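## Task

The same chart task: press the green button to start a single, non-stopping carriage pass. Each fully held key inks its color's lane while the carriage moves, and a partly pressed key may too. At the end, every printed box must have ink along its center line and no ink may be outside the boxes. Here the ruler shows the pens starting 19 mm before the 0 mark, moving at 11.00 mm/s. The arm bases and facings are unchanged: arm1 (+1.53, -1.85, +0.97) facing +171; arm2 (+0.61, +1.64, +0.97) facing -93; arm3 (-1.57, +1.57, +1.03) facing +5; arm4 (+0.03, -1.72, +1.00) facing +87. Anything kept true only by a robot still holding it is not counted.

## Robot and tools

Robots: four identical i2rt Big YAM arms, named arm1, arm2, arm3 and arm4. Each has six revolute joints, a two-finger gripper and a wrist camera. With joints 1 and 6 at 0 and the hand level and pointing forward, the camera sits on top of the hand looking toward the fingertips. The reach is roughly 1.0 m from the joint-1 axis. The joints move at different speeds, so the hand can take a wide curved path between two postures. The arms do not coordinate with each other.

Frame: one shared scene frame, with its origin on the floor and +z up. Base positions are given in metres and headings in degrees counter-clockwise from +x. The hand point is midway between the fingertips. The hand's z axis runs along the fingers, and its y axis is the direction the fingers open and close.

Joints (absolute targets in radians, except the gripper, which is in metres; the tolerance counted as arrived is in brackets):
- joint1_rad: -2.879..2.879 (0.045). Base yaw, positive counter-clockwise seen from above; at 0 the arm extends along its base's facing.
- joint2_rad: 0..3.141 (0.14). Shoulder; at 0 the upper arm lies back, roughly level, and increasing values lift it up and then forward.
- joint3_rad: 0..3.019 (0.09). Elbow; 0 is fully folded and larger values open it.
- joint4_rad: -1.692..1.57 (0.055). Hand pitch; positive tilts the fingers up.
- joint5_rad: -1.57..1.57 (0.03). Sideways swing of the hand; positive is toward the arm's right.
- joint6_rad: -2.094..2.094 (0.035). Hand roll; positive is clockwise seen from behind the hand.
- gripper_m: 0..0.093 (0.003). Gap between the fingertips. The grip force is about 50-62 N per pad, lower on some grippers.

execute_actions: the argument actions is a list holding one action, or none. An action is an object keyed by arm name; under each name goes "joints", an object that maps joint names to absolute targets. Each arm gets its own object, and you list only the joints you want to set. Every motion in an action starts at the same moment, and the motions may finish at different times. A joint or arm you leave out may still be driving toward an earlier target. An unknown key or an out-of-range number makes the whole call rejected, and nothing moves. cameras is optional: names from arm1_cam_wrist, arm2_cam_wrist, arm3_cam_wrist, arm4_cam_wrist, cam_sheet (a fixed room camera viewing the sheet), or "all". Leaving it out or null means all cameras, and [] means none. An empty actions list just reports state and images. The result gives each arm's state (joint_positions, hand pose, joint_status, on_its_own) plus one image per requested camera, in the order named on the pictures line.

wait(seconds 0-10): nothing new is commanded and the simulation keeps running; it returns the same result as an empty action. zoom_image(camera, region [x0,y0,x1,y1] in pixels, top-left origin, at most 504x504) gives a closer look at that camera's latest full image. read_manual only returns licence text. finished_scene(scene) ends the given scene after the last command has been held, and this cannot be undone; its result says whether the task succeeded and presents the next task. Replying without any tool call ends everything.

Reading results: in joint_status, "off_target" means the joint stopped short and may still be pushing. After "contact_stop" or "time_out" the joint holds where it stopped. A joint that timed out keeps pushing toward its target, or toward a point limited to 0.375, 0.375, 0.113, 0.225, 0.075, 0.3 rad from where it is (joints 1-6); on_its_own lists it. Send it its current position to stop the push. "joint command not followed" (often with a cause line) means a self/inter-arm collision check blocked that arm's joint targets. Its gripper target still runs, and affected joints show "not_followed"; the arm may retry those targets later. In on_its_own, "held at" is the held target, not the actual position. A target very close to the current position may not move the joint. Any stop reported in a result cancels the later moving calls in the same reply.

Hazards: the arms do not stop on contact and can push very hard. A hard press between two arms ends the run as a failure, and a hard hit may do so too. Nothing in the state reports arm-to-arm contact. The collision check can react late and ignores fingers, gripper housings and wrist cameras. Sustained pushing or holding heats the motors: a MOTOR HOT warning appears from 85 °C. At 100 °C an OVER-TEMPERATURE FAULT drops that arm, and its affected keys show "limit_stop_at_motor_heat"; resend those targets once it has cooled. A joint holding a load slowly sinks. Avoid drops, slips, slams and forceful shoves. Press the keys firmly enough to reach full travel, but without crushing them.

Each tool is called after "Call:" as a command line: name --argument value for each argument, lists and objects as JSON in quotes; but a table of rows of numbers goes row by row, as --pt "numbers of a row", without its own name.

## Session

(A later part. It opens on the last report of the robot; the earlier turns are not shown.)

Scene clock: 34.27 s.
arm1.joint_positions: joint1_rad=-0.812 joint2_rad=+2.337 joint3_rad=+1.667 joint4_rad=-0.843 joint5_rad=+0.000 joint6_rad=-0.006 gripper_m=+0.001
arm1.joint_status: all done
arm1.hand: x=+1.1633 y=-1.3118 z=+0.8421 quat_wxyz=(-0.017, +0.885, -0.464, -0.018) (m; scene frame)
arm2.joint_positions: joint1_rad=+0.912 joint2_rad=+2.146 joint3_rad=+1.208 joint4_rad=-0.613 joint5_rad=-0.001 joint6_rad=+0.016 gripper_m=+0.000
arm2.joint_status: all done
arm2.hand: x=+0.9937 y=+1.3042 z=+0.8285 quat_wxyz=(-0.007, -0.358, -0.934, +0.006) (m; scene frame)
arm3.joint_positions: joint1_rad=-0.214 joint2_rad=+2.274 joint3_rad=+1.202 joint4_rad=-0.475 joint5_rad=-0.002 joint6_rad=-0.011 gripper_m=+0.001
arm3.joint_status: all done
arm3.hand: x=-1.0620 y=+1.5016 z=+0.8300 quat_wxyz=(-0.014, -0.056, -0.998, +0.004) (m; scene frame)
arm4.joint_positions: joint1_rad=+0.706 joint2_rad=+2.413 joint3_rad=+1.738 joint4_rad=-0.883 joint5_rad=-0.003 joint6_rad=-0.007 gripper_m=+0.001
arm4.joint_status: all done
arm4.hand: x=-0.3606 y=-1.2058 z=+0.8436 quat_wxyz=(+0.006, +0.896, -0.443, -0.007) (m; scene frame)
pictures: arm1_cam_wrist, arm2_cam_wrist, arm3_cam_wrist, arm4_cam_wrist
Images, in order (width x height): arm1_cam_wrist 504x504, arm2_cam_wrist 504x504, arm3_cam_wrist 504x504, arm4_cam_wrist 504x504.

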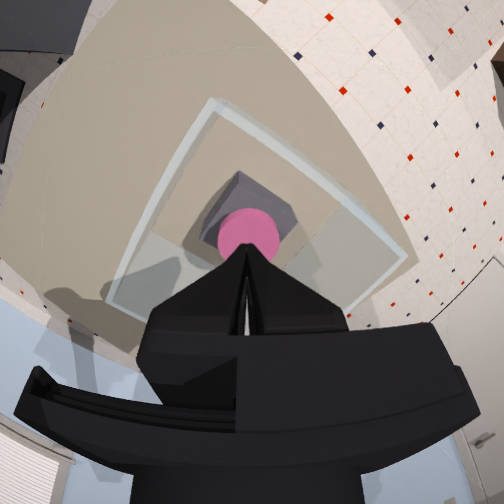

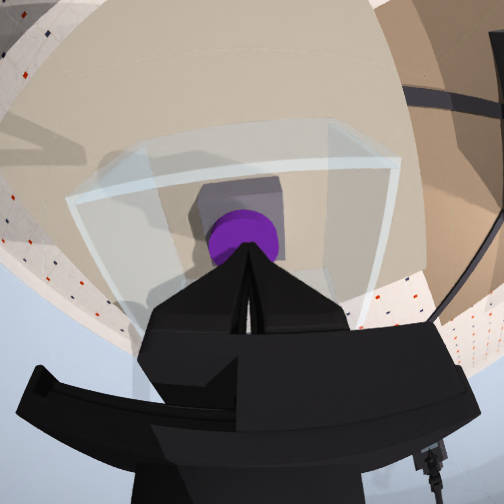

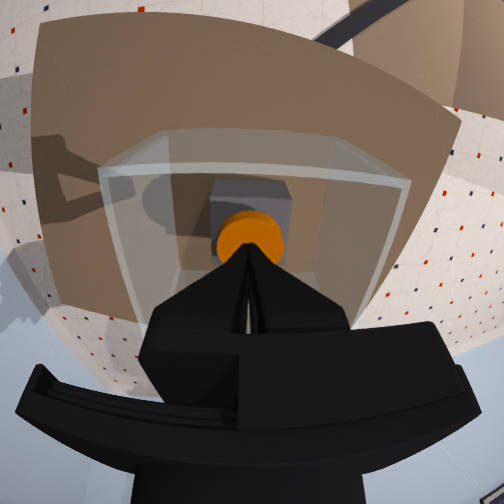

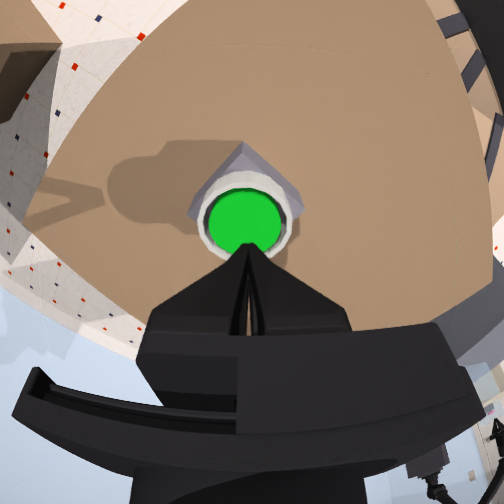

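Call:
execute_actions --actions '[{"arm4":{"joints":{"joint2_rad":2.53,"joint3_rad":1.745,"joint4_rad":-0.837}}}]' --cameras '[]'

Call:
execute_actions --actions '[{"arm4":{"joints":{"joint2_rad":2.30}}}]' --cameras '[]'

Call:
wait --seconds 6.93

Call:
execute_actions --actions '[{"arm1":{"joints":{"joint2_rad":2.475}},"arm4":{"joints":{"joint1_rad":-0.413,"joint2_rad":2.07,"joint3_rad":1.285,"joint4_rad":-0.60}}}]' --cameras '[]'

Call:
execute_actions --actions '[{"arm1":{"joints":{"joint2_rad":2.34}},"arm4":{"joints":{"joint2_rad":2.175}}}]' --cameras '[]'

Call:
wait --seconds 1.89

Call:
execute_actions --actions '[{"arm2":{"joints":{"joint2_rad":2.26}},"arm4":{"joints":{"joint2_rad":2.33}}}]' --cameras '[]'

Call:
wait --seconds 0.63

Call:
execute_actions --actions '[{"arm2":{"joints":{"joint2_rad":2.118}},"arm4":{"joints":{"joint2_rad":2.187}}}]' --cameras '[]'

Call:
wait --seconds 2.16

Call:
execute_actions --actions '[{"arm1":{"joints":{"joint2_rad":2.475}},"arm3":{"joints":{"joint2_rad":2.403}}}]' --cameras '[]'

Call:
wait --seconds 0.63

Call:
execute_actions --actions '[{"arm1":{"joints":{"joint2_rad":2.34}},"arm3":{"joints":{"joint2_rad":2.265}}}]' --cameras '[]'

Call:
wait --seconds 2.16

Call:
execute_actions --actions '[{"arm1":{"joints":{"joint2_rad":2.475}},"arm2":{"joints":{"joint2_rad":2.26}},"arm3":{"joints":{"joint2_rad":2.403}},"arm4":{"joints":{"joint2_rad":2.33}}}]' --cameras '[]'

Call:
wait --seconds 0.63

Call:
execute_actions --actions '[{"arm1":{"joints":{"joint2_rad":2.34}},"arm2":{"joints":{"joint2_rad":2.118}},"arm3":{"joints":{"joint2_rad":2.265}},"arm4":{"joints":{"joint2_rad":2.187}}}]' --cameras '["cam_sheet"]'

Scene clock: 45.50 s.
arm1.joint_positions: joint1_rad=-0.812 joint2_rad=+2.337 joint3_rad=+1.667 joint4_rad=-0.843 joint5_rad=+0.000 joint6_rad=-0.006 gripper_m=+0.001
arm1.joint_status: not commanded
arm1.hand: x=+1.1633 y=-1.3118 z=+0.8421 quat_wxyz=(-0.017, +0.885, -0.464, -0.018) (m; scene frame)
arm2.joint_positions: joint1_rad=+0.912 joint2_rad=+2.146 joint3_rad=+1.208 joint4_rad=-0.613 joint5_rad=-0.001 joint6_rad=+0.016 gripper_m=+0.000
arm2.joint_status: not commanded
arm2.hand: x=+0.9937 y=+1.3042 z=+0.8285 quat_wxyz=(-0.007, -0.358, -0.934, +0.006) (m; scene frame)
arm3.joint_positions: joint1_rad=-0.214 joint2_rad=+2.274 joint3_rad=+1.202 joint4_rad=-0.475 joint5_rad=-0.002 joint6_rad=-0.011 gripper_m=+0.001
arm3.joint_status: not commanded
arm3.hand: x=-1.0620 y=+1.5016 z=+0.8300 quat_wxyz=(-0.014, -0.056, -0.998, +0.004) (m; scene frame)
arm4.joint_positions: joint1_rad=+0.706 joint2_rad=+2.462 joint3_rad=+1.748 joint4_rad=-0.844 joint5_rad=-0.002 joint6_rad=-0.007 gripper_m=+0.001
arm4.joint_status: all done
arm4.hand: x=-0.3608 y=-1.2060 z=+0.8159 quat_wxyz=(+0.005, +0.896, -0.443, -0.007) (m; scene frame)
pictures: none
No camera images: the call's "cameras" was empty. Leave "cameras" out to get every camera's image.

Scene clock: 46.80 s.
arm1.joint_positions: joint1_rad=-0.812 joint2_rad=+2.337 joint3_rad=+1.667 joint4_rad=-0.843 joint5_rad=+0.000 joint6_rad=-0.006 gripper_m=+0.001
arm1.joint_status: not commanded
arm1.hand: x=+1.1633 y=-1.3118 z=+0.8421 quat_wxyz=(-0.017, +0.885, -0.464, -0.018) (m; scene frame)
arm2.joint_positions: joint1_rad=+0.912 joint2_rad=+2.146 joint3_rad=+1.208 joint4_rad=-0.613 joint5_rad=-0.001 joint6_rad=+0.016 gripper_m=+0.000
arm2.joint_status: not commanded
arm2.hand: x=+0.9937 y=+1.3042 z=+0.8285 quat_wxyz=(-0.007, -0.358, -0.934, +0.006) (m; scene frame)
arm3.joint_positions: joint1_rad=-0.214 joint2_rad=+2.274 joint3_rad=+1.202 joint4_rad=-0.475 joint5_rad=-0.002 joint6_rad=-0.011 gripper_m=+0.001
arm3.joint_status: not commanded
arm3.hand: x=-1.0620 y=+1.5016 z=+0.8300 quat_wxyz=(-0.014, -0.056, -0.998, +0.004) (m; scene frame)
arm4.joint_positions: joint1_rad=+0.706 joint2_rad=+2.295 joint3_rad=+1.737 joint4_rad=-0.844 joint5_rad=-0.002 joint6_rad=-0.007 gripper_m=+0.001
arm4.joint_status: all done
arm4.hand: x=-0.3828 y=-1.1743 z=+0.9201 quat_wxyz=(-0.030, +0.893, -0.442, -0.077) (m; scene frame)
pictures: none
No camera images: the call's "cameras" was empty. Leave "cameras" out to get every camera's image.

Scene clock: 53.73 s.
arm1.joint_positions: joint1_rad=-0.812 joint2_rad=+2.337 joint3_rad=+1.667 joint4_rad=-0.843 joint5_rad=+0.000 joint6_rad=-0.006 gripper_m=+0.001
arm1.joint_status: not commanded
arm1.hand: x=+1.1633 y=-1.3118 z=+0.8421 quat_wxyz=(-0.017, +0.885, -0.464, -0.018) (m; scene frame)
arm2.joint_positions: joint1_rad=+0.912 joint2_rad=+2.146 joint3_rad=+1.208 joint4_rad=-0.613 joint5_rad=-0.001 joint6_rad=+0.016 gripper_m=+0.000
arm2.joint_status: not commanded
arm2.hand: x=+0.9937 y=+1.3042 z=+0.8285 quat_wxyz=(-0.007, -0.358, -0.934, +0.006) (m; scene frame)
arm3.joint_positions: joint1_rad=-0.214 joint2_rad=+2.274 joint3_rad=+1.202 joint4_rad=-0.475 joint5_rad=-0.002 joint6_rad=-0.011 gripper_m=+0.001
arm3.joint_status: not commanded
arm3.hand: x=-1.0620 y=+1.5016 z=+0.8300 quat_wxyz=(-0.014, -0.056, -0.998, +0.004) (m; scene frame)
arm4.joint_positions: joint1_rad=+0.706 joint2_rad=+2.295 joint3_rad=+1.737 joint4_rad=-0.844 joint5_rad=-0.002 joint6_rad=-0.007 gripper_m=+0.001
arm4.joint_status: all done
arm4.hand: x=-0.3828 y=-1.1743 z=+0.9201 quat_wxyz=(-0.030, +0.893, -0.442, -0.077) (m; scene frame)
wait: 6.93 s; at rest by 0.27 s
pictures: arm1_cam_wrist, arm2_cam_wrist, arm3_cam_wrist, arm4_cam_wrist, cam_sheet
Images, in order (width x height): arm1_cam_wrist 504x504, arm2_cam_wrist 504x504, arm3_cam_wrist 504x504, arm4_cam_wrist 504x504, cam_sheet 504x504.

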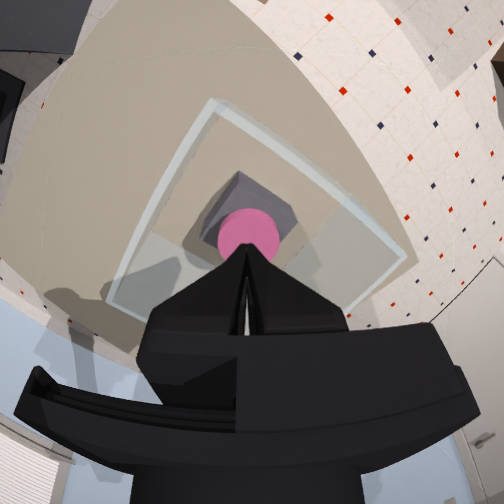

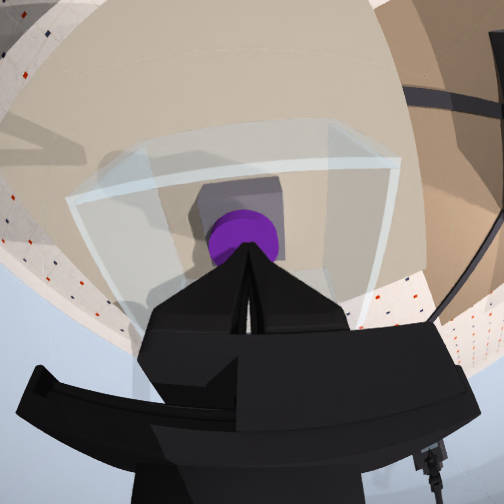

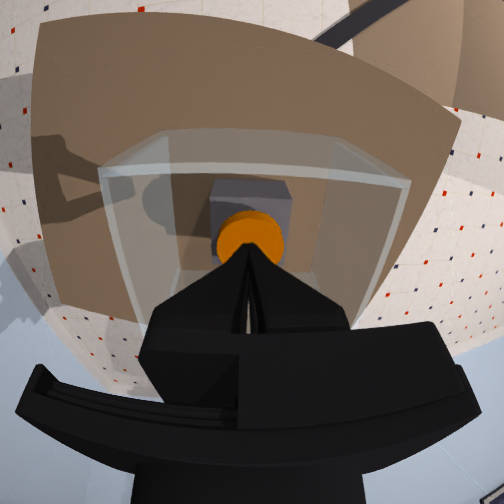

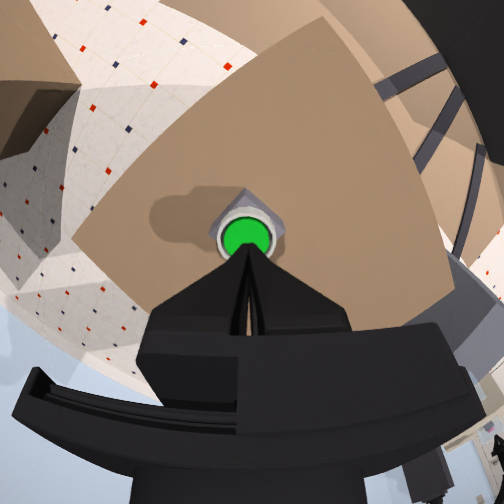

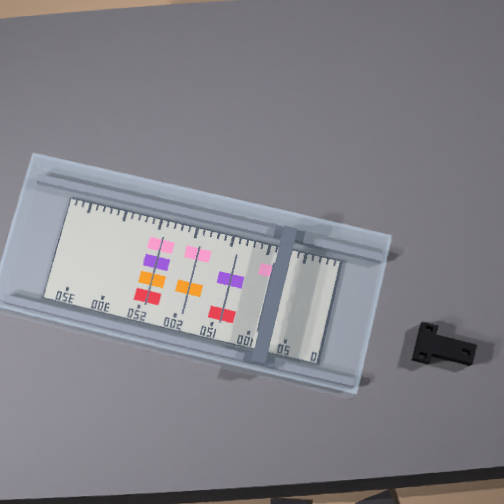

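Scene clock: 55.33 s.
arm1.joint_positions: joint1_rad=-0.812 joint2_rad=+2.405 joint3_rad=+1.673 joint4_rad=-0.845 joint5_rad=+0.000 joint6_rad=-0.006 gripper_m=+0.001
arm1.joint_status: all done
arm1.hand: x=+1.1733 y=-1.3255 z=+0.8018 quat_wxyz=(-0.002, +0.885, -0.465, +0.010) (m; scene frame)
arm2.joint_positions: joint1_rad=+0.912 joint2_rad=+2.146 joint3_rad=+1.208 joint4_rad=-0.613 joint5_rad=-0.001 joint6_rad=+0.016 gripper_m=+0.000
arm2.joint_status: not commanded
arm2.hand: x=+0.9937 y=+1.3042 z=+0.8285 quat_wxyz=(-0.007, -0.358, -0.934, +0.006) (m; scene frame)
arm3.joint_positions: joint1_rad=-0.214 joint2_rad=+2.274 joint3_rad=+1.202 joint4_rad=-0.475 joint5_rad=-0.002 joint6_rad=-0.011 gripper_m=+0.001
arm3.joint_status: not commanded
arm3.hand: x=-1.0620 y=+1.5016 z=+0.8300 quat_wxyz=(-0.014, -0.056, -0.998, +0.004) (m; scene frame)
arm4.joint_positions: joint1_rad=-0.416 joint2_rad=+2.077 joint3_rad=+1.288 joint4_rad=-0.605 joint5_rad=+0.002 joint6_rad=-0.007 gripper_m=+0.001
arm4.joint_status: all done
arm4.hand: x=+0.2971 y=-1.2128 z=+0.9065 quat_wxyz=(-0.069, +0.521, -0.850, -0.041) (m; scene frame)
pictures: none
No camera images: the call's "cameras" was empty. Leave "cameras" out to get every camera's image.

Scene clock: 56.27 s.
arm1.joint_positions: joint1_rad=-0.812 joint2_rad=+2.337 joint3_rad=+1.667 joint4_rad=-0.845 joint5_rad=+0.000 joint6_rad=-0.006 gripper_m=+0.001
arm1.joint_status: all done
arm1.hand: x=+1.1635 y=-1.3122 z=+0.8421 quat_wxyz=(-0.017, +0.885, -0.464, -0.017) (m; scene frame)
arm2.joint_positions: joint1_rad=+0.912 joint2_rad=+2.146 joint3_rad=+1.208 joint4_rad=-0.613 joint5_rad=-0.001 joint6_rad=+0.016 gripper_m=+0.000
arm2.joint_status: not commanded
arm2.hand: x=+0.9937 y=+1.3042 z=+0.8285 quat_wxyz=(-0.007, -0.358, -0.934, +0.006) (m; scene frame)
arm3.joint_positions: joint1_rad=-0.214 joint2_rad=+2.274 joint3_rad=+1.202 joint4_rad=-0.475 joint5_rad=-0.002 joint6_rad=-0.011 gripper_m=+0.001
arm3.joint_status: not commanded
arm3.hand: x=-1.0620 y=+1.5016 z=+0.8300 quat_wxyz=(-0.014, -0.056, -0.998, +0.004) (m; scene frame)
arm4.joint_positions: joint1_rad=-0.416 joint2_rad=+2.192 joint3_rad=+1.279 joint4_rad=-0.605 joint5_rad=+0.002 joint6_rad=-0.007 gripper_m=+0.001
arm4.joint_status: all done
arm4.hand: x=+0.2814 y=-1.2430 z=+0.8423 quat_wxyz=(-0.016, +0.523, -0.852, -0.009) (m; scene frame)
pictures: none
No camera images: the call's "cameras" was empty. Leave "cameras" out to get every camera's image.

Scene clock: 58.17 s.
arm1.joint_positions: joint1_rad=-0.812 joint2_rad=+2.337 joint3_rad=+1.667 joint4_rad=-0.845 joint5_rad=+0.000 joint6_rad=-0.006 gripper_m=+0.001
arm1.joint_status: all done
arm1.hand: x=+1.1635 y=-1.3122 z=+0.8421 quat_wxyz=(-0.017, +0.885, -0.464, -0.017) (m; scene frame)
arm2.joint_positions: joint1_rad=+0.912 joint2_rad=+2.146 joint3_rad=+1.208 joint4_rad=-0.613 joint5_rad=-0.001 joint6_rad=+0.016 gripper_m=+0.000
arm2.joint_status: not commanded
arm2.hand: x=+0.9937 y=+1.3042 z=+0.8285 quat_wxyz=(-0.007, -0.358, -0.934, +0.006) (m; scene frame)
arm3.joint_positions: joint1_rad=-0.214 joint2_rad=+2.274 joint3_rad=+1.202 joint4_rad=-0.475 joint5_rad=-0.002 joint6_rad=-0.011 gripper_m=+0.001
arm3.joint_status: not commanded
arm3.hand: x=-1.0620 y=+1.5016 z=+0.8300 quat_wxyz=(-0.014, -0.056, -0.998, +0.004) (m; scene frame)
arm4.joint_positions: joint1_rad=-0.416 joint2_rad=+2.192 joint3_rad=+1.279 joint4_rad=-0.605 joint5_rad=+0.002 joint6_rad=-0.007 gripper_m=+0.001
arm4.joint_status: all done
arm4.hand: x=+0.2814 y=-1.2430 z=+0.8423 quat_wxyz=(-0.016, +0.523, -0.852, -0.009) (m; scene frame)
wait: 1.90 s; at rest by 0.27 s
pictures: arm1_cam_wrist, arm2_cam_wrist, arm3_cam_wrist, arm4_cam_wrist, cam_sheet
Images, in order (width x height): arm1_cam_wrist 504x504, arm2_cam_wrist 504x504, arm3_cam_wrist 504x504, arm4_cam_wrist 504x504, cam_sheet 504x504.

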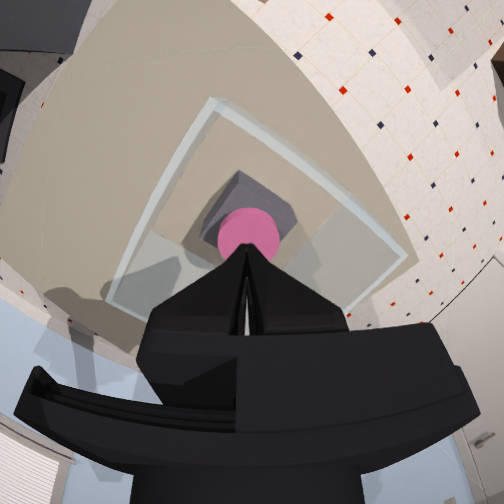

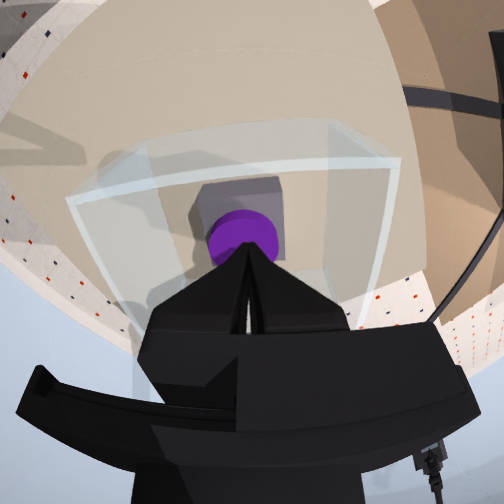

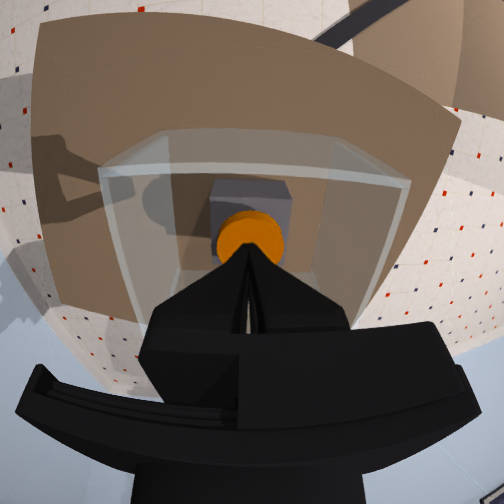

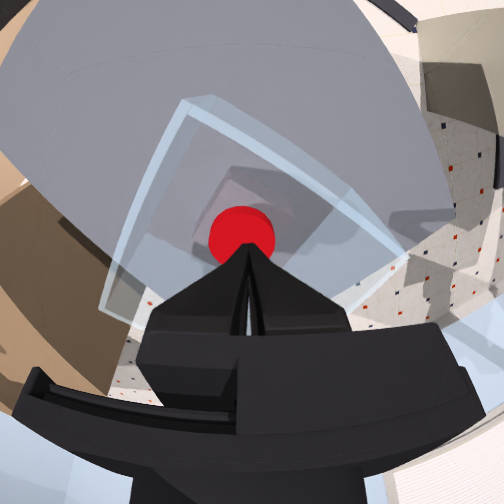

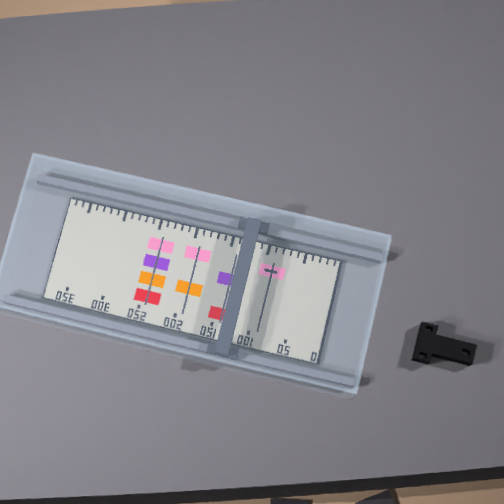

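Scene clock: 59.00 s.
arm1.joint_positions: joint1_rad=-0.812 joint2_rad=+2.337 joint3_rad=+1.667 joint4_rad=-0.845 joint5_rad=+0.000 joint6_rad=-0.006 gripper_m=+0.001
arm1.joint_status: not commanded
arm1.hand: x=+1.1635 y=-1.3122 z=+0.8421 quat_wxyz=(-0.017, +0.885, -0.464, -0.017) (m; scene frame)
arm2.joint_positions: joint1_rad=+0.912 joint2_rad=+2.194 joint3_rad=+1.218 joint4_rad=-0.615 joint5_rad=-0.001 joint6_rad=+0.016 gripper_m=+0.000
arm2.joint_status: all done
arm2.hand: x=+0.9872 y=+1.3097 z=+0.8072 quat_wxyz=(+0.012, -0.358, -0.933, -0.001) (m; scene frame)
arm3.joint_positions: joint1_rad=-0.214 joint2_rad=+2.274 joint3_rad=+1.202 joint4_rad=-0.475 joint5_rad=-0.002 joint6_rad=-0.011 gripper_m=+0.001
arm3.joint_status: not commanded
arm3.hand: x=-1.0620 y=+1.5016 z=+0.8300 quat_wxyz=(-0.014, -0.056, -0.998, +0.004) (m; scene frame)
arm4.joint_positions: joint1_rad=-0.416 joint2_rad=+2.262 joint3_rad=+1.293 joint4_rad=-0.605 joint5_rad=+0.002 joint6_rad=-0.007 gripper_m=+0.001
arm4.joint_status: all done
arm4.hand: x=+0.2752 y=-1.2551 z=+0.8097 quat_wxyz=(+0.008, +0.523, -0.852, +0.005) (m; scene frame)
pictures: none
No camera images: the call's "cameras" was empty. Leave "cameras" out to get every camera's image.

Scene clock: 59.63 s.
arm1.joint_positions: joint1_rad=-0.812 joint2_rad=+2.337 joint3_rad=+1.667 joint4_rad=-0.845 joint5_rad=+0.000 joint6_rad=-0.006 gripper_m=+0.001
arm1.joint_status: not commanded
arm1.hand: x=+1.1635 y=-1.3122 z=+0.8421 quat_wxyz=(-0.017, +0.885, -0.464, -0.017) (m; scene frame)
arm2.joint_positions: joint1_rad=+0.912 joint2_rad=+2.194 joint3_rad=+1.218 joint4_rad=-0.615 joint5_rad=-0.001 joint6_rad=+0.016 gripper_m=+0.000
arm2.joint_status: all done
arm2.hand: x=+0.9872 y=+1.3097 z=+0.8072 quat_wxyz=(+0.012, -0.358, -0.933, -0.001) (m; scene frame)
arm3.joint_positions: joint1_rad=-0.214 joint2_rad=+2.274 joint3_rad=+1.202 joint4_rad=-0.475 joint5_rad=-0.002 joint6_rad=-0.011 gripper_m=+0.001
arm3.joint_status: not commanded
arm3.hand: x=-1.0620 y=+1.5016 z=+0.8300 quat_wxyz=(-0.014, -0.056, -0.998, +0.004) (m; scene frame)
arm4.joint_positions: joint1_rad=-0.416 joint2_rad=+2.262 joint3_rad=+1.293 joint4_rad=-0.605 joint5_rad=+0.002 joint6_rad=-0.007 gripper_m=+0.001
arm4.joint_status: all done
arm4.hand: x=+0.2752 y=-1.2551 z=+0.8097 quat_wxyz=(+0.008, +0.523, -0.852, +0.005) (m; scene frame)
wait: 0.63 s; at rest by 0.27 s
pictures: arm1_cam_wrist, arm2_cam_wrist, arm3_cam_wrist, arm4_cam_wrist, cam_sheet
Images, in order (width x height): arm1_cam_wrist 504x504, arm2_cam_wrist 504x504, arm3_cam_wrist 504x504, arm4_cam_wrist 504x504, cam_sheet 504x504.

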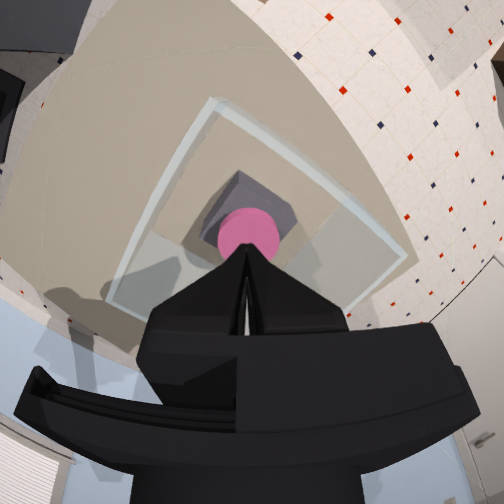

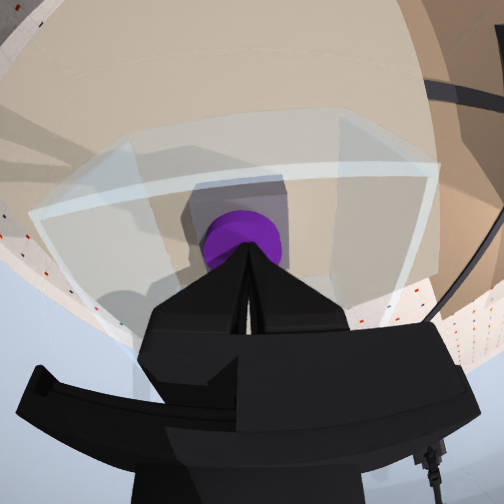

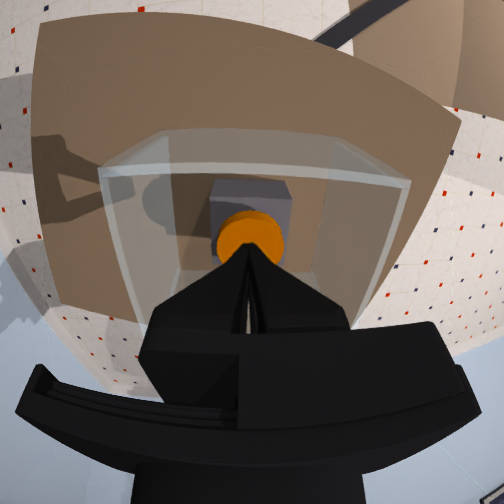

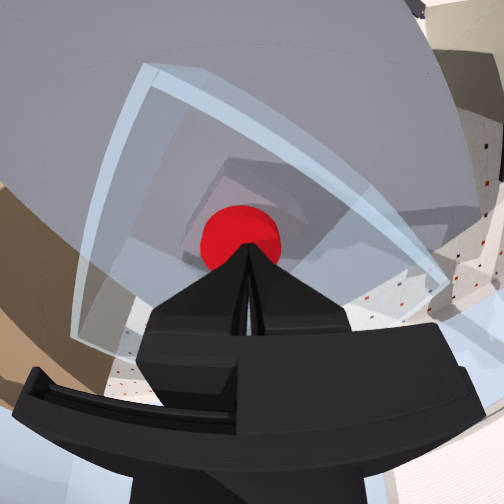

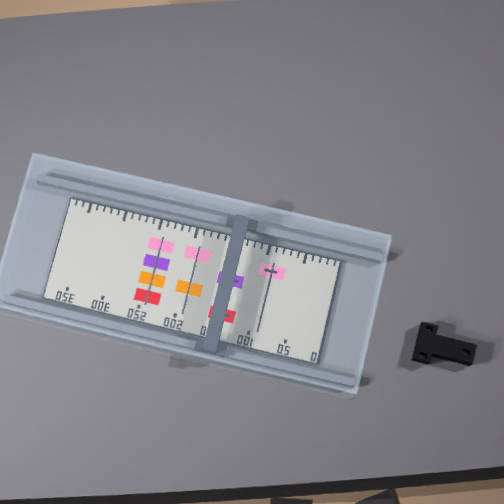

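Scene clock: 60.53 s.
arm1.joint_positions: joint1_rad=-0.812 joint2_rad=+2.337 joint3_rad=+1.667 joint4_rad=-0.845 joint5_rad=+0.000 joint6_rad=-0.006 gripper_m=+0.001
arm1.joint_status: not commanded
arm1.hand: x=+1.1635 y=-1.3122 z=+0.8421 quat_wxyz=(-0.017, +0.885, -0.464, -0.017) (m; scene frame)
arm2.joint_positions: joint1_rad=+0.912 joint2_rad=+2.140 joint3_rad=+1.206 joint4_rad=-0.615 joint5_rad=-0.001 joint6_rad=+0.016 gripper_m=+0.000
arm2.joint_status: all done
arm2.hand: x=+0.9939 y=+1.3041 z=+0.8311 quat_wxyz=(-0.008, -0.358, -0.934, +0.007) (m; scene frame)
arm3.joint_positions: joint1_rad=-0.214 joint2_rad=+2.274 joint3_rad=+1.202 joint4_rad=-0.475 joint5_rad=-0.002 joint6_rad=-0.011 gripper_m=+0.001
arm3.joint_status: not commanded
arm3.hand: x=-1.0620 y=+1.5016 z=+0.8300 quat_wxyz=(-0.014, -0.056, -0.998, +0.004) (m; scene frame)
arm4.joint_positions: joint1_rad=-0.416 joint2_rad=+2.199 joint3_rad=+1.286 joint4_rad=-0.605 joint5_rad=+0.002 joint6_rad=-0.007 gripper_m=+0.001
arm4.joint_status: all done
arm4.hand: x=+0.2821 y=-1.2416 z=+0.8403 quat_wxyz=(-0.016, +0.523, -0.852, -0.009) (m; scene frame)
pictures: none
No camera images: the call's "cameras" was empty. Leave "cameras" out to get every camera's image.

Scene clock: 62.70 s.
arm1.joint_positions: joint1_rad=-0.812 joint2_rad=+2.337 joint3_rad=+1.667 joint4_rad=-0.845 joint5_rad=+0.000 joint6_rad=-0.006 gripper_m=+0.001
arm1.joint_status: not commanded
arm1.hand: x=+1.1635 y=-1.3122 z=+0.8421 quat_wxyz=(-0.017, +0.885, -0.464, -0.017) (m; scene frame)
arm2.joint_positions: joint1_rad=+0.912 joint2_rad=+2.140 joint3_rad=+1.206 joint4_rad=-0.615 joint5_rad=-0.001 joint6_rad=+0.016 gripper_m=+0.000
arm2.joint_status: all done
arm2.hand: x=+0.9939 y=+1.3041 z=+0.8311 quat_wxyz=(-0.008, -0.358, -0.934, +0.007) (m; scene frame)
arm3.joint_positions: joint1_rad=-0.214 joint2_rad=+2.274 joint3_rad=+1.202 joint4_rad=-0.475 joint5_rad=-0.002 joint6_rad=-0.011 gripper_m=+0.001
arm3.joint_status: not commanded
arm3.hand: x=-1.0620 y=+1.5016 z=+0.8300 quat_wxyz=(-0.014, -0.056, -0.998, +0.004) (m; scene frame)
arm4.joint_positions: joint1_rad=-0.416 joint2_rad=+2.199 joint3_rad=+1.286 joint4_rad=-0.605 joint5_rad=+0.002 joint6_rad=-0.007 gripper_m=+0.001
arm4.joint_status: all done
arm4.hand: x=+0.2821 y=-1.2416 z=+0.8403 quat_wxyz=(-0.016, +0.523, -0.852, -0.009) (m; scene frame)
wait: 2.17 s; at rest by 0.27 s
pictures: arm1_cam_wrist, arm2_cam_wrist, arm3_cam_wrist, arm4_cam_wrist, cam_sheet
Images, in order (width x height): arm1_cam_wrist 504x504, arm2_cam_wrist 504x504, arm3_cam_wrist 504x504, arm4_cam_wrist 504x504, cam_sheet 504x504.

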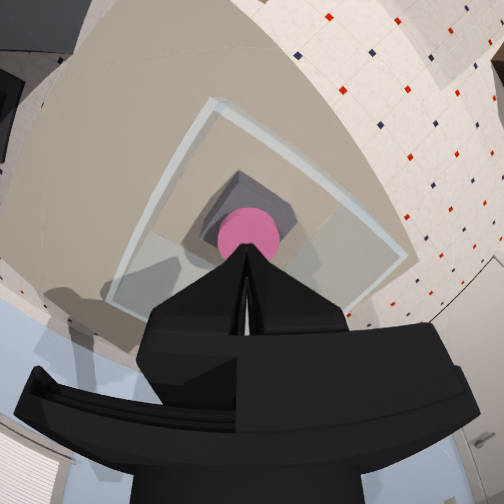

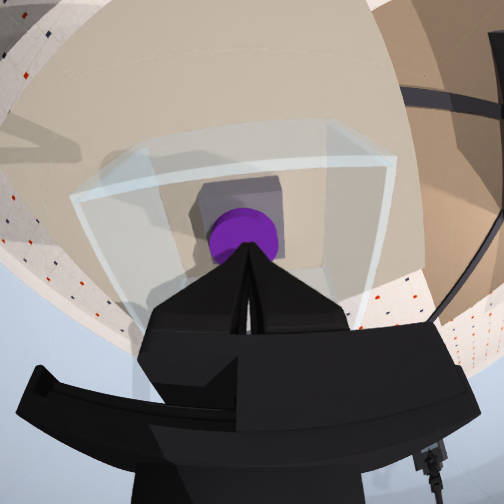

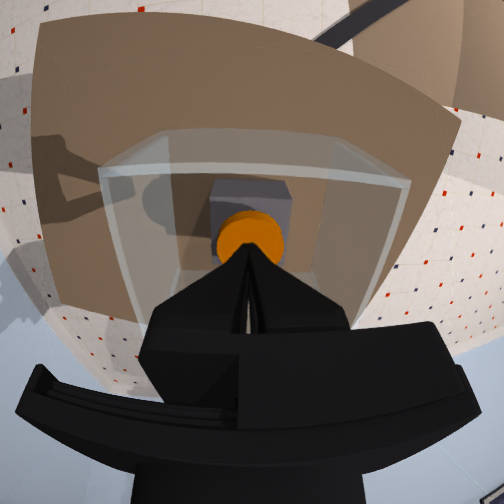

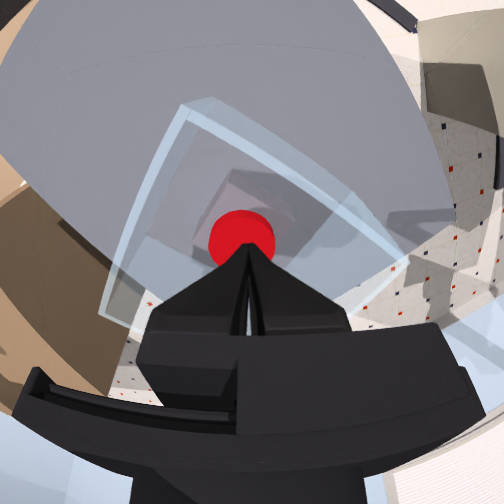

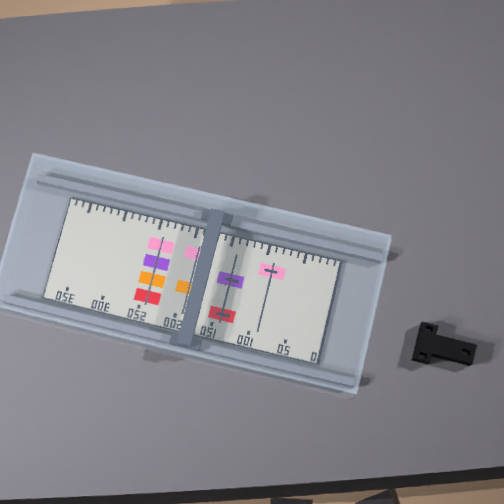

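Scene clock: 63.57 s.
arm1.joint_positions: joint1_rad=-0.812 joint2_rad=+2.405 joint3_rad=+1.673 joint4_rad=-0.847 joint5_rad=+0.000 joint6_rad=-0.006 gripper_m=+0.001
arm1.joint_status: all done
arm1.hand: x=+1.1735 y=-1.3258 z=+0.8021 quat_wxyz=(-0.002, +0.885, -0.465, +0.011) (m; scene frame)
arm2.joint_positions: joint1_rad=+0.912 joint2_rad=+2.140 joint3_rad=+1.206 joint4_rad=-0.615 joint5_rad=-0.001 joint6_rad=+0.016 gripper_m=+0.000
arm2.joint_status: not commanded
arm2.hand: x=+0.9939 y=+1.3041 z=+0.8311 quat_wxyz=(-0.008, -0.358, -0.934, +0.007) (m; scene frame)
arm3.joint_positions: joint1_rad=-0.214 joint2_rad=+2.333 joint3_rad=+1.213 joint4_rad=-0.476 joint5_rad=-0.002 joint6_rad=-0.011 gripper_m=+0.001
arm3.joint_status: all done
arm3.hand: x=-1.0761 y=+1.5031 z=+0.8036 quat_wxyz=(+0.011, -0.056, -0.998, +0.002) (m; scene frame)
arm4.joint_positions: joint1_rad=-0.416 joint2_rad=+2.199 joint3_rad=+1.286 joint4_rad=-0.605 joint5_rad=+0.002 joint6_rad=-0.007 gripper_m=+0.001
arm4.joint_status: not commanded
arm4.hand: x=+0.2821 y=-1.2416 z=+0.8403 quat_wxyz=(-0.016, +0.523, -0.852, -0.009) (m; scene frame)
pictures: none
No camera images: the call's "cameras" was empty. Leave "cameras" out to get every camera's image.

Scene clock: 64.20 s.
arm1.joint_positions: joint1_rad=-0.812 joint2_rad=+2.405 joint3_rad=+1.673 joint4_rad=-0.847 joint5_rad=+0.000 joint6_rad=-0.006 gripper_m=+0.001
arm1.joint_status: all done
arm1.hand: x=+1.1735 y=-1.3258 z=+0.8021 quat_wxyz=(-0.002, +0.885, -0.465, +0.011) (m; scene frame)
arm2.joint_positions: joint1_rad=+0.912 joint2_rad=+2.140 joint3_rad=+1.206 joint4_rad=-0.615 joint5_rad=-0.001 joint6_rad=+0.016 gripper_m=+0.000
arm2.joint_status: not commanded
arm2.hand: x=+0.9939 y=+1.3041 z=+0.8311 quat_wxyz=(-0.008, -0.358, -0.934, +0.007) (m; scene frame)
arm3.joint_positions: joint1_rad=-0.214 joint2_rad=+2.333 joint3_rad=+1.213 joint4_rad=-0.476 joint5_rad=-0.002 joint6_rad=-0.011 gripper_m=+0.001
arm3.joint_status: all done
arm3.hand: x=-1.0761 y=+1.5031 z=+0.8036 quat_wxyz=(+0.011, -0.056, -0.998, +0.002) (m; scene frame)
arm4.joint_positions: joint1_rad=-0.416 joint2_rad=+2.199 joint3_rad=+1.286 joint4_rad=-0.605 joint5_rad=+0.002 joint6_rad=-0.007 gripper_m=+0.001
arm4.joint_status: not commanded
arm4.hand: x=+0.2821 y=-1.2416 z=+0.8403 quat_wxyz=(-0.016, +0.523, -0.852, -0.009) (m; scene frame)
wait: 0.63 s; at rest by 0.27 s
pictures: arm1_cam_wrist, arm2_cam_wrist, arm3_cam_wrist, arm4_cam_wrist, cam_sheet
Images, in order (width x height): arm1_cam_wrist 504x504, arm2_cam_wrist 504x504, arm3_cam_wrist 504x504, arm4_cam_wrist 504x504, cam_sheet 504x504.

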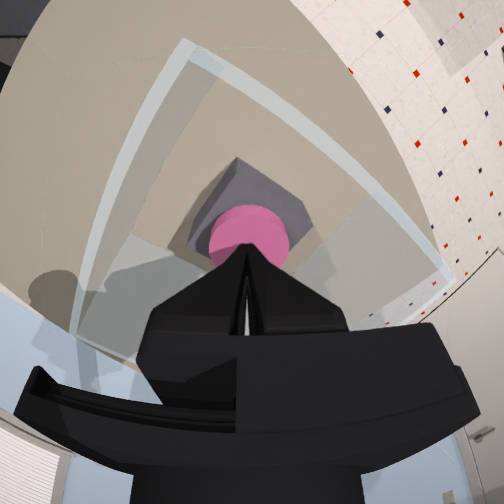

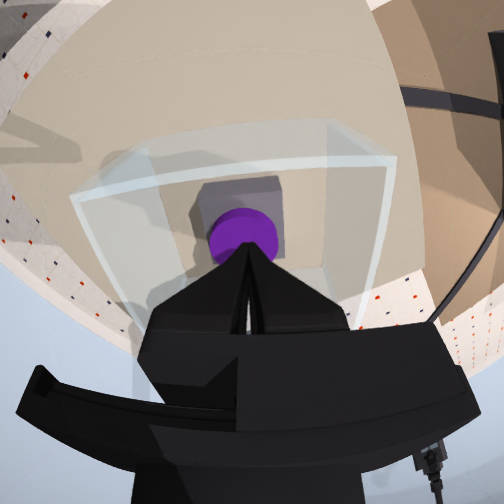

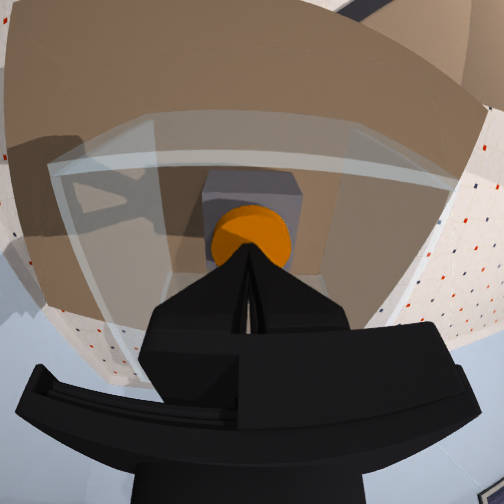

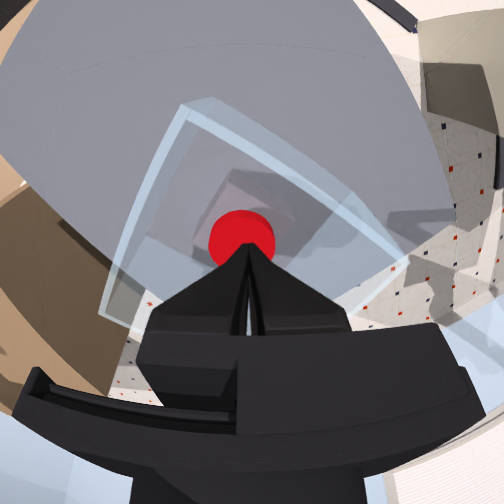

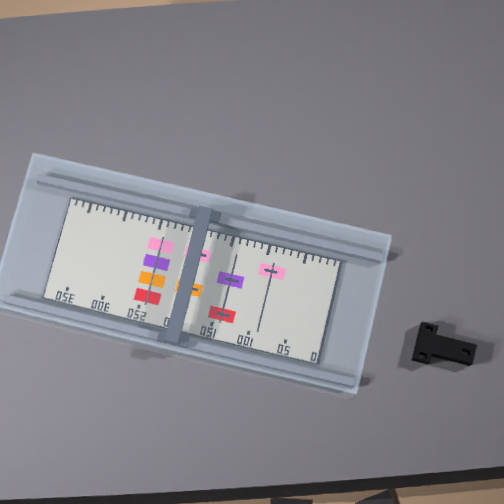

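Scene clock: 65.13 s.
arm1.joint_positions: joint1_rad=-0.812 joint2_rad=+2.337 joint3_rad=+1.668 joint4_rad=-0.847 joint5_rad=+0.000 joint6_rad=-0.006 gripper_m=+0.001
arm1.joint_status: all done
arm1.hand: x=+1.1637 y=-1.3125 z=+0.8419 quat_wxyz=(-0.016, +0.885, -0.464, -0.016) (m; scene frame)
arm2.joint_positions: joint1_rad=+0.912 joint2_rad=+2.140 joint3_rad=+1.206 joint4_rad=-0.615 joint5_rad=-0.001 joint6_rad=+0.016 gripper_m=+0.000
arm2.joint_status: not commanded
arm2.hand: x=+0.9939 y=+1.3041 z=+0.8311 quat_wxyz=(-0.008, -0.358, -0.934, +0.007) (m; scene frame)
arm3.joint_positions: joint1_rad=-0.214 joint2_rad=+2.273 joint3_rad=+1.202 joint4_rad=-0.476 joint5_rad=-0.002 joint6_rad=-0.011 gripper_m=+0.001
arm3.joint_status: all done
arm3.hand: x=-1.0620 y=+1.5016 z=+0.8303 quat_wxyz=(-0.013, -0.056, -0.998, +0.004) (m; scene frame)
arm4.joint_positions: joint1_rad=-0.416 joint2_rad=+2.199 joint3_rad=+1.286 joint4_rad=-0.605 joint5_rad=+0.002 joint6_rad=-0.007 gripper_m=+0.001
arm4.joint_status: not commanded
arm4.hand: x=+0.2821 y=-1.2416 z=+0.8403 quat_wxyz=(-0.016, +0.523, -0.852, -0.009) (m; scene frame)
pictures: none
No camera images: the call's "cameras" was empty. Leave "cameras" out to get every camera's image.

Scene clock: 67.30 s.
arm1.joint_positions: joint1_rad=-0.812 joint2_rad=+2.337 joint3_rad=+1.668 joint4_rad=-0.847 joint5_rad=+0.000 joint6_rad=-0.006 gripper_m=+0.001
arm1.joint_status: all done
arm1.hand: x=+1.1637 y=-1.3125 z=+0.8419 quat_wxyz=(-0.016, +0.885, -0.464, -0.016) (m; scene frame)
arm2.joint_positions: joint1_rad=+0.912 joint2_rad=+2.140 joint3_rad=+1.206 joint4_rad=-0.615 joint5_rad=-0.001 joint6_rad=+0.016 gripper_m=+0.000
arm2.joint_status: not commanded
arm2.hand: x=+0.9939 y=+1.3041 z=+0.8311 quat_wxyz=(-0.008, -0.358, -0.934, +0.007) (m; scene frame)
arm3.joint_positions: joint1_rad=-0.214 joint2_rad=+2.273 joint3_rad=+1.202 joint4_rad=-0.476 joint5_rad=-0.002 joint6_rad=-0.011 gripper_m=+0.001
arm3.joint_status: all done
arm3.hand: x=-1.0620 y=+1.5016 z=+0.8303 quat_wxyz=(-0.013, -0.056, -0.998, +0.004) (m; scene frame)
arm4.joint_positions: joint1_rad=-0.416 joint2_rad=+2.199 joint3_rad=+1.286 joint4_rad=-0.605 joint5_rad=+0.002 joint6_rad=-0.007 gripper_m=+0.001
arm4.joint_status: not commanded
arm4.hand: x=+0.2821 y=-1.2416 z=+0.8403 quat_wxyz=(-0.016, +0.523, -0.852, -0.009) (m; scene frame)
wait: 2.17 s; at rest by 0.27 s
pictures: arm1_cam_wrist, arm2_cam_wrist, arm3_cam_wrist, arm4_cam_wrist, cam_sheet
Images, in order (width x height): arm1_cam_wrist 504x504, arm2_cam_wrist 504x504, arm3_cam_wrist 504x504, arm4_cam_wrist 504x504, cam_sheet 504x504.

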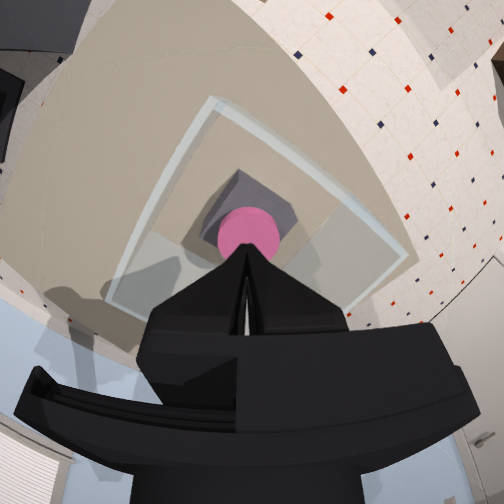

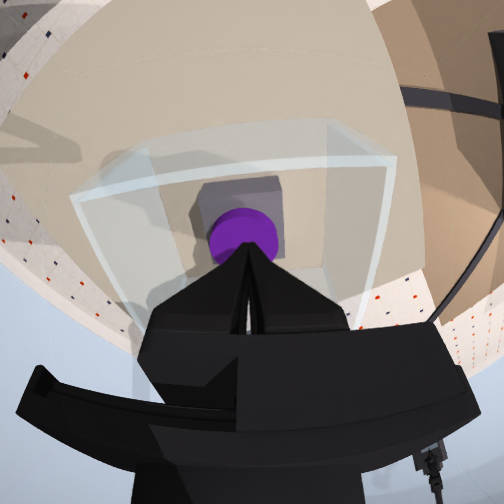

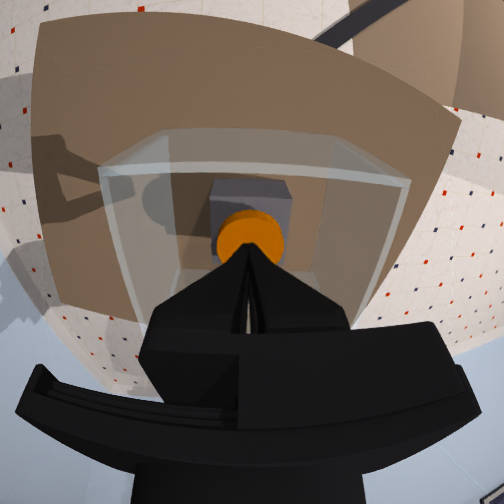

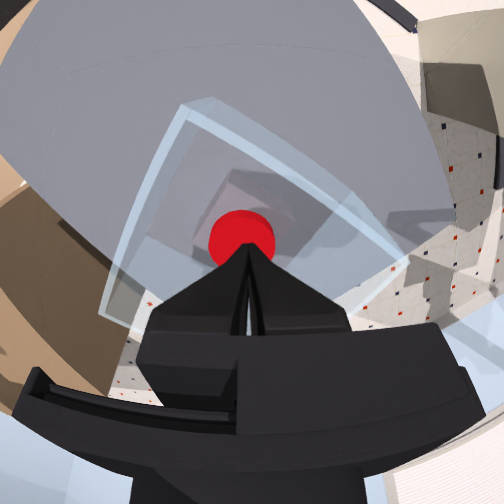

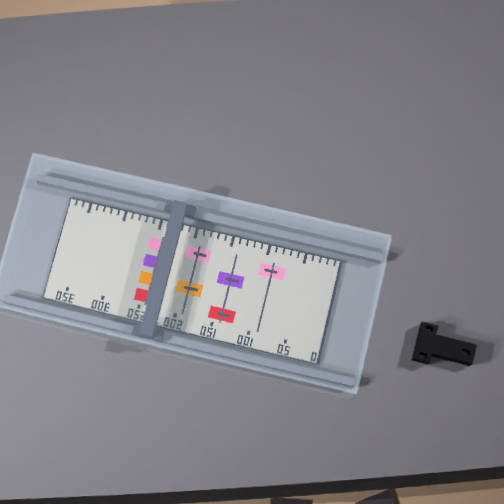

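Scene clock: 68.17 s.
arm1.joint_positions: joint1_rad=-0.812 joint2_rad=+2.405 joint3_rad=+1.673 joint4_rad=-0.848 joint5_rad=+0.000 joint6_rad=-0.006 gripper_m=+0.001
arm1.joint_status: all done
arm1.hand: x=+1.1737 y=-1.3261 z=+0.8021 quat_wxyz=(-0.001, +0.885, -0.465, +0.012) (m; scene frame)
arm2.joint_positions: joint1_rad=+0.912 joint2_rad=+2.194 joint3_rad=+1.218 joint4_rad=-0.617 joint5_rad=-0.001 joint6_rad=+0.016 gripper_m=+0.000
arm2.joint_status: all done
arm2.hand: x=+0.9867 y=+1.3101 z=+0.8072 quat_wxyz=(+0.013, -0.358, -0.934, -0.001) (m; scene frame)
arm3.joint_positions: joint1_rad=-0.214 joint2_rad=+2.333 joint3_rad=+1.213 joint4_rad=-0.478 joint5_rad=-0.001 joint6_rad=-0.011 gripper_m=+0.001
arm3.joint_status: all done
arm3.hand: x=-1.0764 y=+1.5031 z=+0.8036 quat_wxyz=(+0.012, -0.057, -0.998, +0.003) (m; scene frame)
arm4.joint_positions: joint1_rad=-0.416 joint2_rad=+2.263 joint3_rad=+1.295 joint4_rad=-0.605 joint5_rad=+0.002 joint6_rad=-0.007 gripper_m=+0.001
arm4.joint_status: all done
arm4.hand: x=+0.2756 y=-1.2540 z=+0.8098 quat_wxyz=(+0.007, +0.523, -0.852, +0.005) (m; scene frame)
pictures: none
No camera images: the call's "cameras" was empty. Leave "cameras" out to get every camera's image.

Scene clock: 68.80 s.
arm1.joint_positions: joint1_rad=-0.812 joint2_rad=+2.405 joint3_rad=+1.673 joint4_rad=-0.848 joint5_rad=+0.000 joint6_rad=-0.006 gripper_m=+0.001
arm1.joint_status: all done
arm1.hand: x=+1.1737 y=-1.3261 z=+0.8021 quat_wxyz=(-0.001, +0.885, -0.465, +0.012) (m; scene frame)
arm2.joint_positions: joint1_rad=+0.912 joint2_rad=+2.194 joint3_rad=+1.218 joint4_rad=-0.617 joint5_rad=-0.001 joint6_rad=+0.016 gripper_m=+0.000
arm2.joint_status: all done
arm2.hand: x=+0.9867 y=+1.3101 z=+0.8072 quat_wxyz=(+0.013, -0.358, -0.934, -0.001) (m; scene frame)
arm3.joint_positions: joint1_rad=-0.214 joint2_rad=+2.333 joint3_rad=+1.213 joint4_rad=-0.478 joint5_rad=-0.001 joint6_rad=-0.011 gripper_m=+0.001
arm3.joint_status: all done
arm3.hand: x=-1.0764 y=+1.5031 z=+0.8036 quat_wxyz=(+0.012, -0.057, -0.998, +0.003) (m; scene frame)
arm4.joint_positions: joint1_rad=-0.416 joint2_rad=+2.263 joint3_rad=+1.295 joint4_rad=-0.605 joint5_rad=+0.002 joint6_rad=-0.007 gripper_m=+0.001
arm4.joint_status: all done
arm4.hand: x=+0.2756 y=-1.2540 z=+0.8098 quat_wxyz=(+0.007, +0.523, -0.852, +0.005) (m; scene frame)
wait: 0.63 s; at rest by 0.27 s
pictures: arm1_cam_wrist, arm2_cam_wrist, arm3_cam_wrist, arm4_cam_wrist, cam_sheet
Images, in order (width x height): arm1_cam_wrist 504x504, arm2_cam_wrist 504x504, arm3_cam_wrist 504x504, arm4_cam_wrist 504x504, cam_sheet 504x504.

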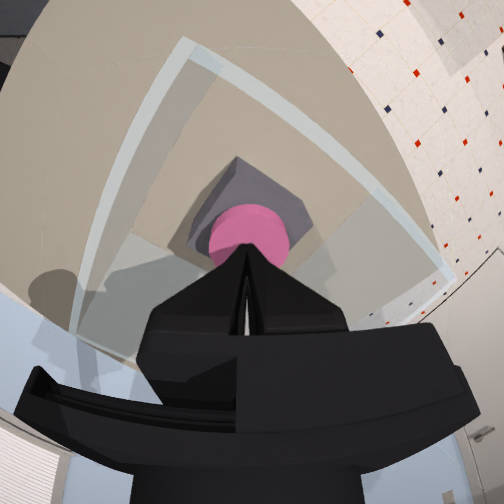

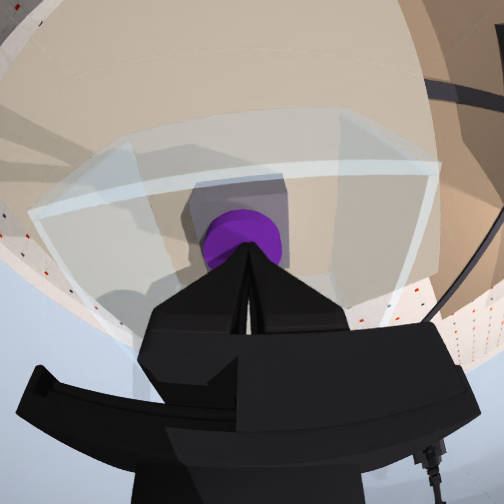

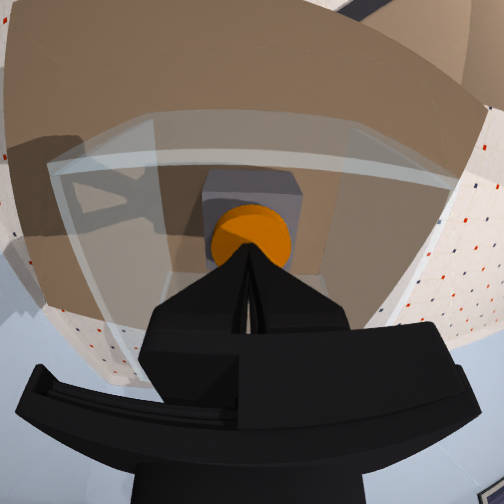

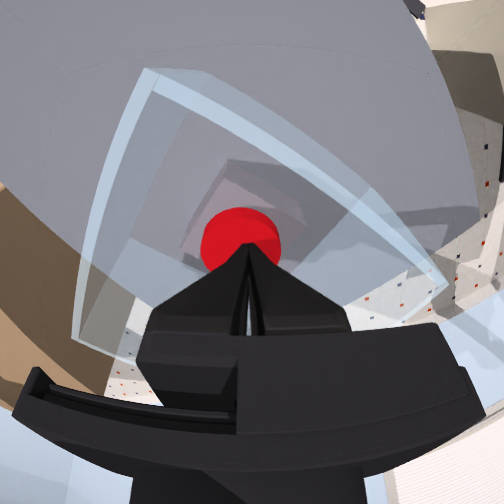

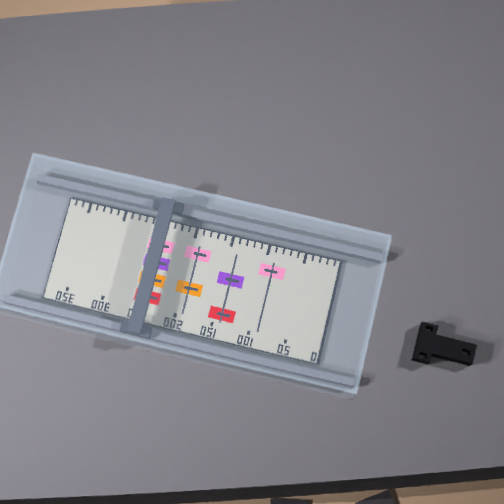

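Scene clock: 69.73 s.
arm1.joint_positions: joint1_rad=-0.812 joint2_rad=+2.337 joint3_rad=+1.668 joint4_rad=-0.848 joint5_rad=+0.000 joint6_rad=-0.006 gripper_m=+0.001
arm1.joint_status: all done
arm1.hand: x=+1.1640 y=-1.3128 z=+0.8419 quat_wxyz=(-0.016, +0.885, -0.464, -0.016) (m; scene frame)
arm2.joint_positions: joint1_rad=+0.912 joint2_rad=+2.140 joint3_rad=+1.206 joint4_rad=-0.617 joint5_rad=-0.001 joint6_rad=+0.016 gripper_m=+0.000
arm2.joint_status: all done
arm2.hand: x=+0.9934 y=+1.3045 z=+0.8311 quat_wxyz=(-0.007, -0.358, -0.934, +0.006) (m; scene frame)
arm3.joint_positions: joint1_rad=-0.214 joint2_rad=+2.273 joint3_rad=+1.202 joint4_rad=-0.478 joint5_rad=-0.001 joint6_rad=-0.011 gripper_m=+0.001
arm3.joint_status: all done
arm3.hand: x=-1.0624 y=+1.5016 z=+0.8303 quat_wxyz=(-0.013, -0.057, -0.998, +0.004) (m; scene frame)
arm4.joint_positions: joint1_rad=-0.416 joint2_rad=+2.200 joint3_rad=+1.286 joint4_rad=-0.605 joint5_rad=+0.002 joint6_rad=-0.007 gripper_m=+0.001
arm4.joint_status: all done
arm4.hand: x=+0.2821 y=-1.2416 z=+0.8401 quat_wxyz=(-0.016, +0.523, -0.852, -0.009) (m; scene frame)
pictures: cam_sheet
Images, in order (width x height): cam_sheet 504x504.

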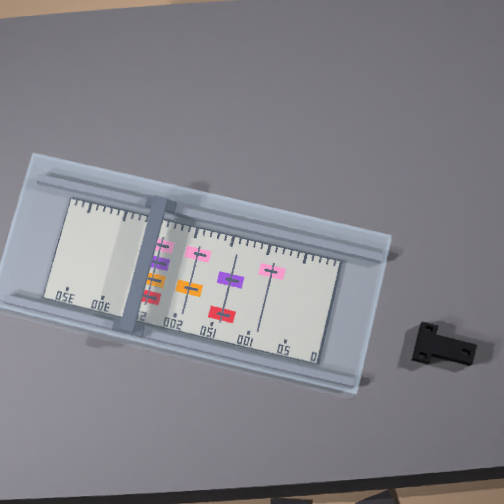

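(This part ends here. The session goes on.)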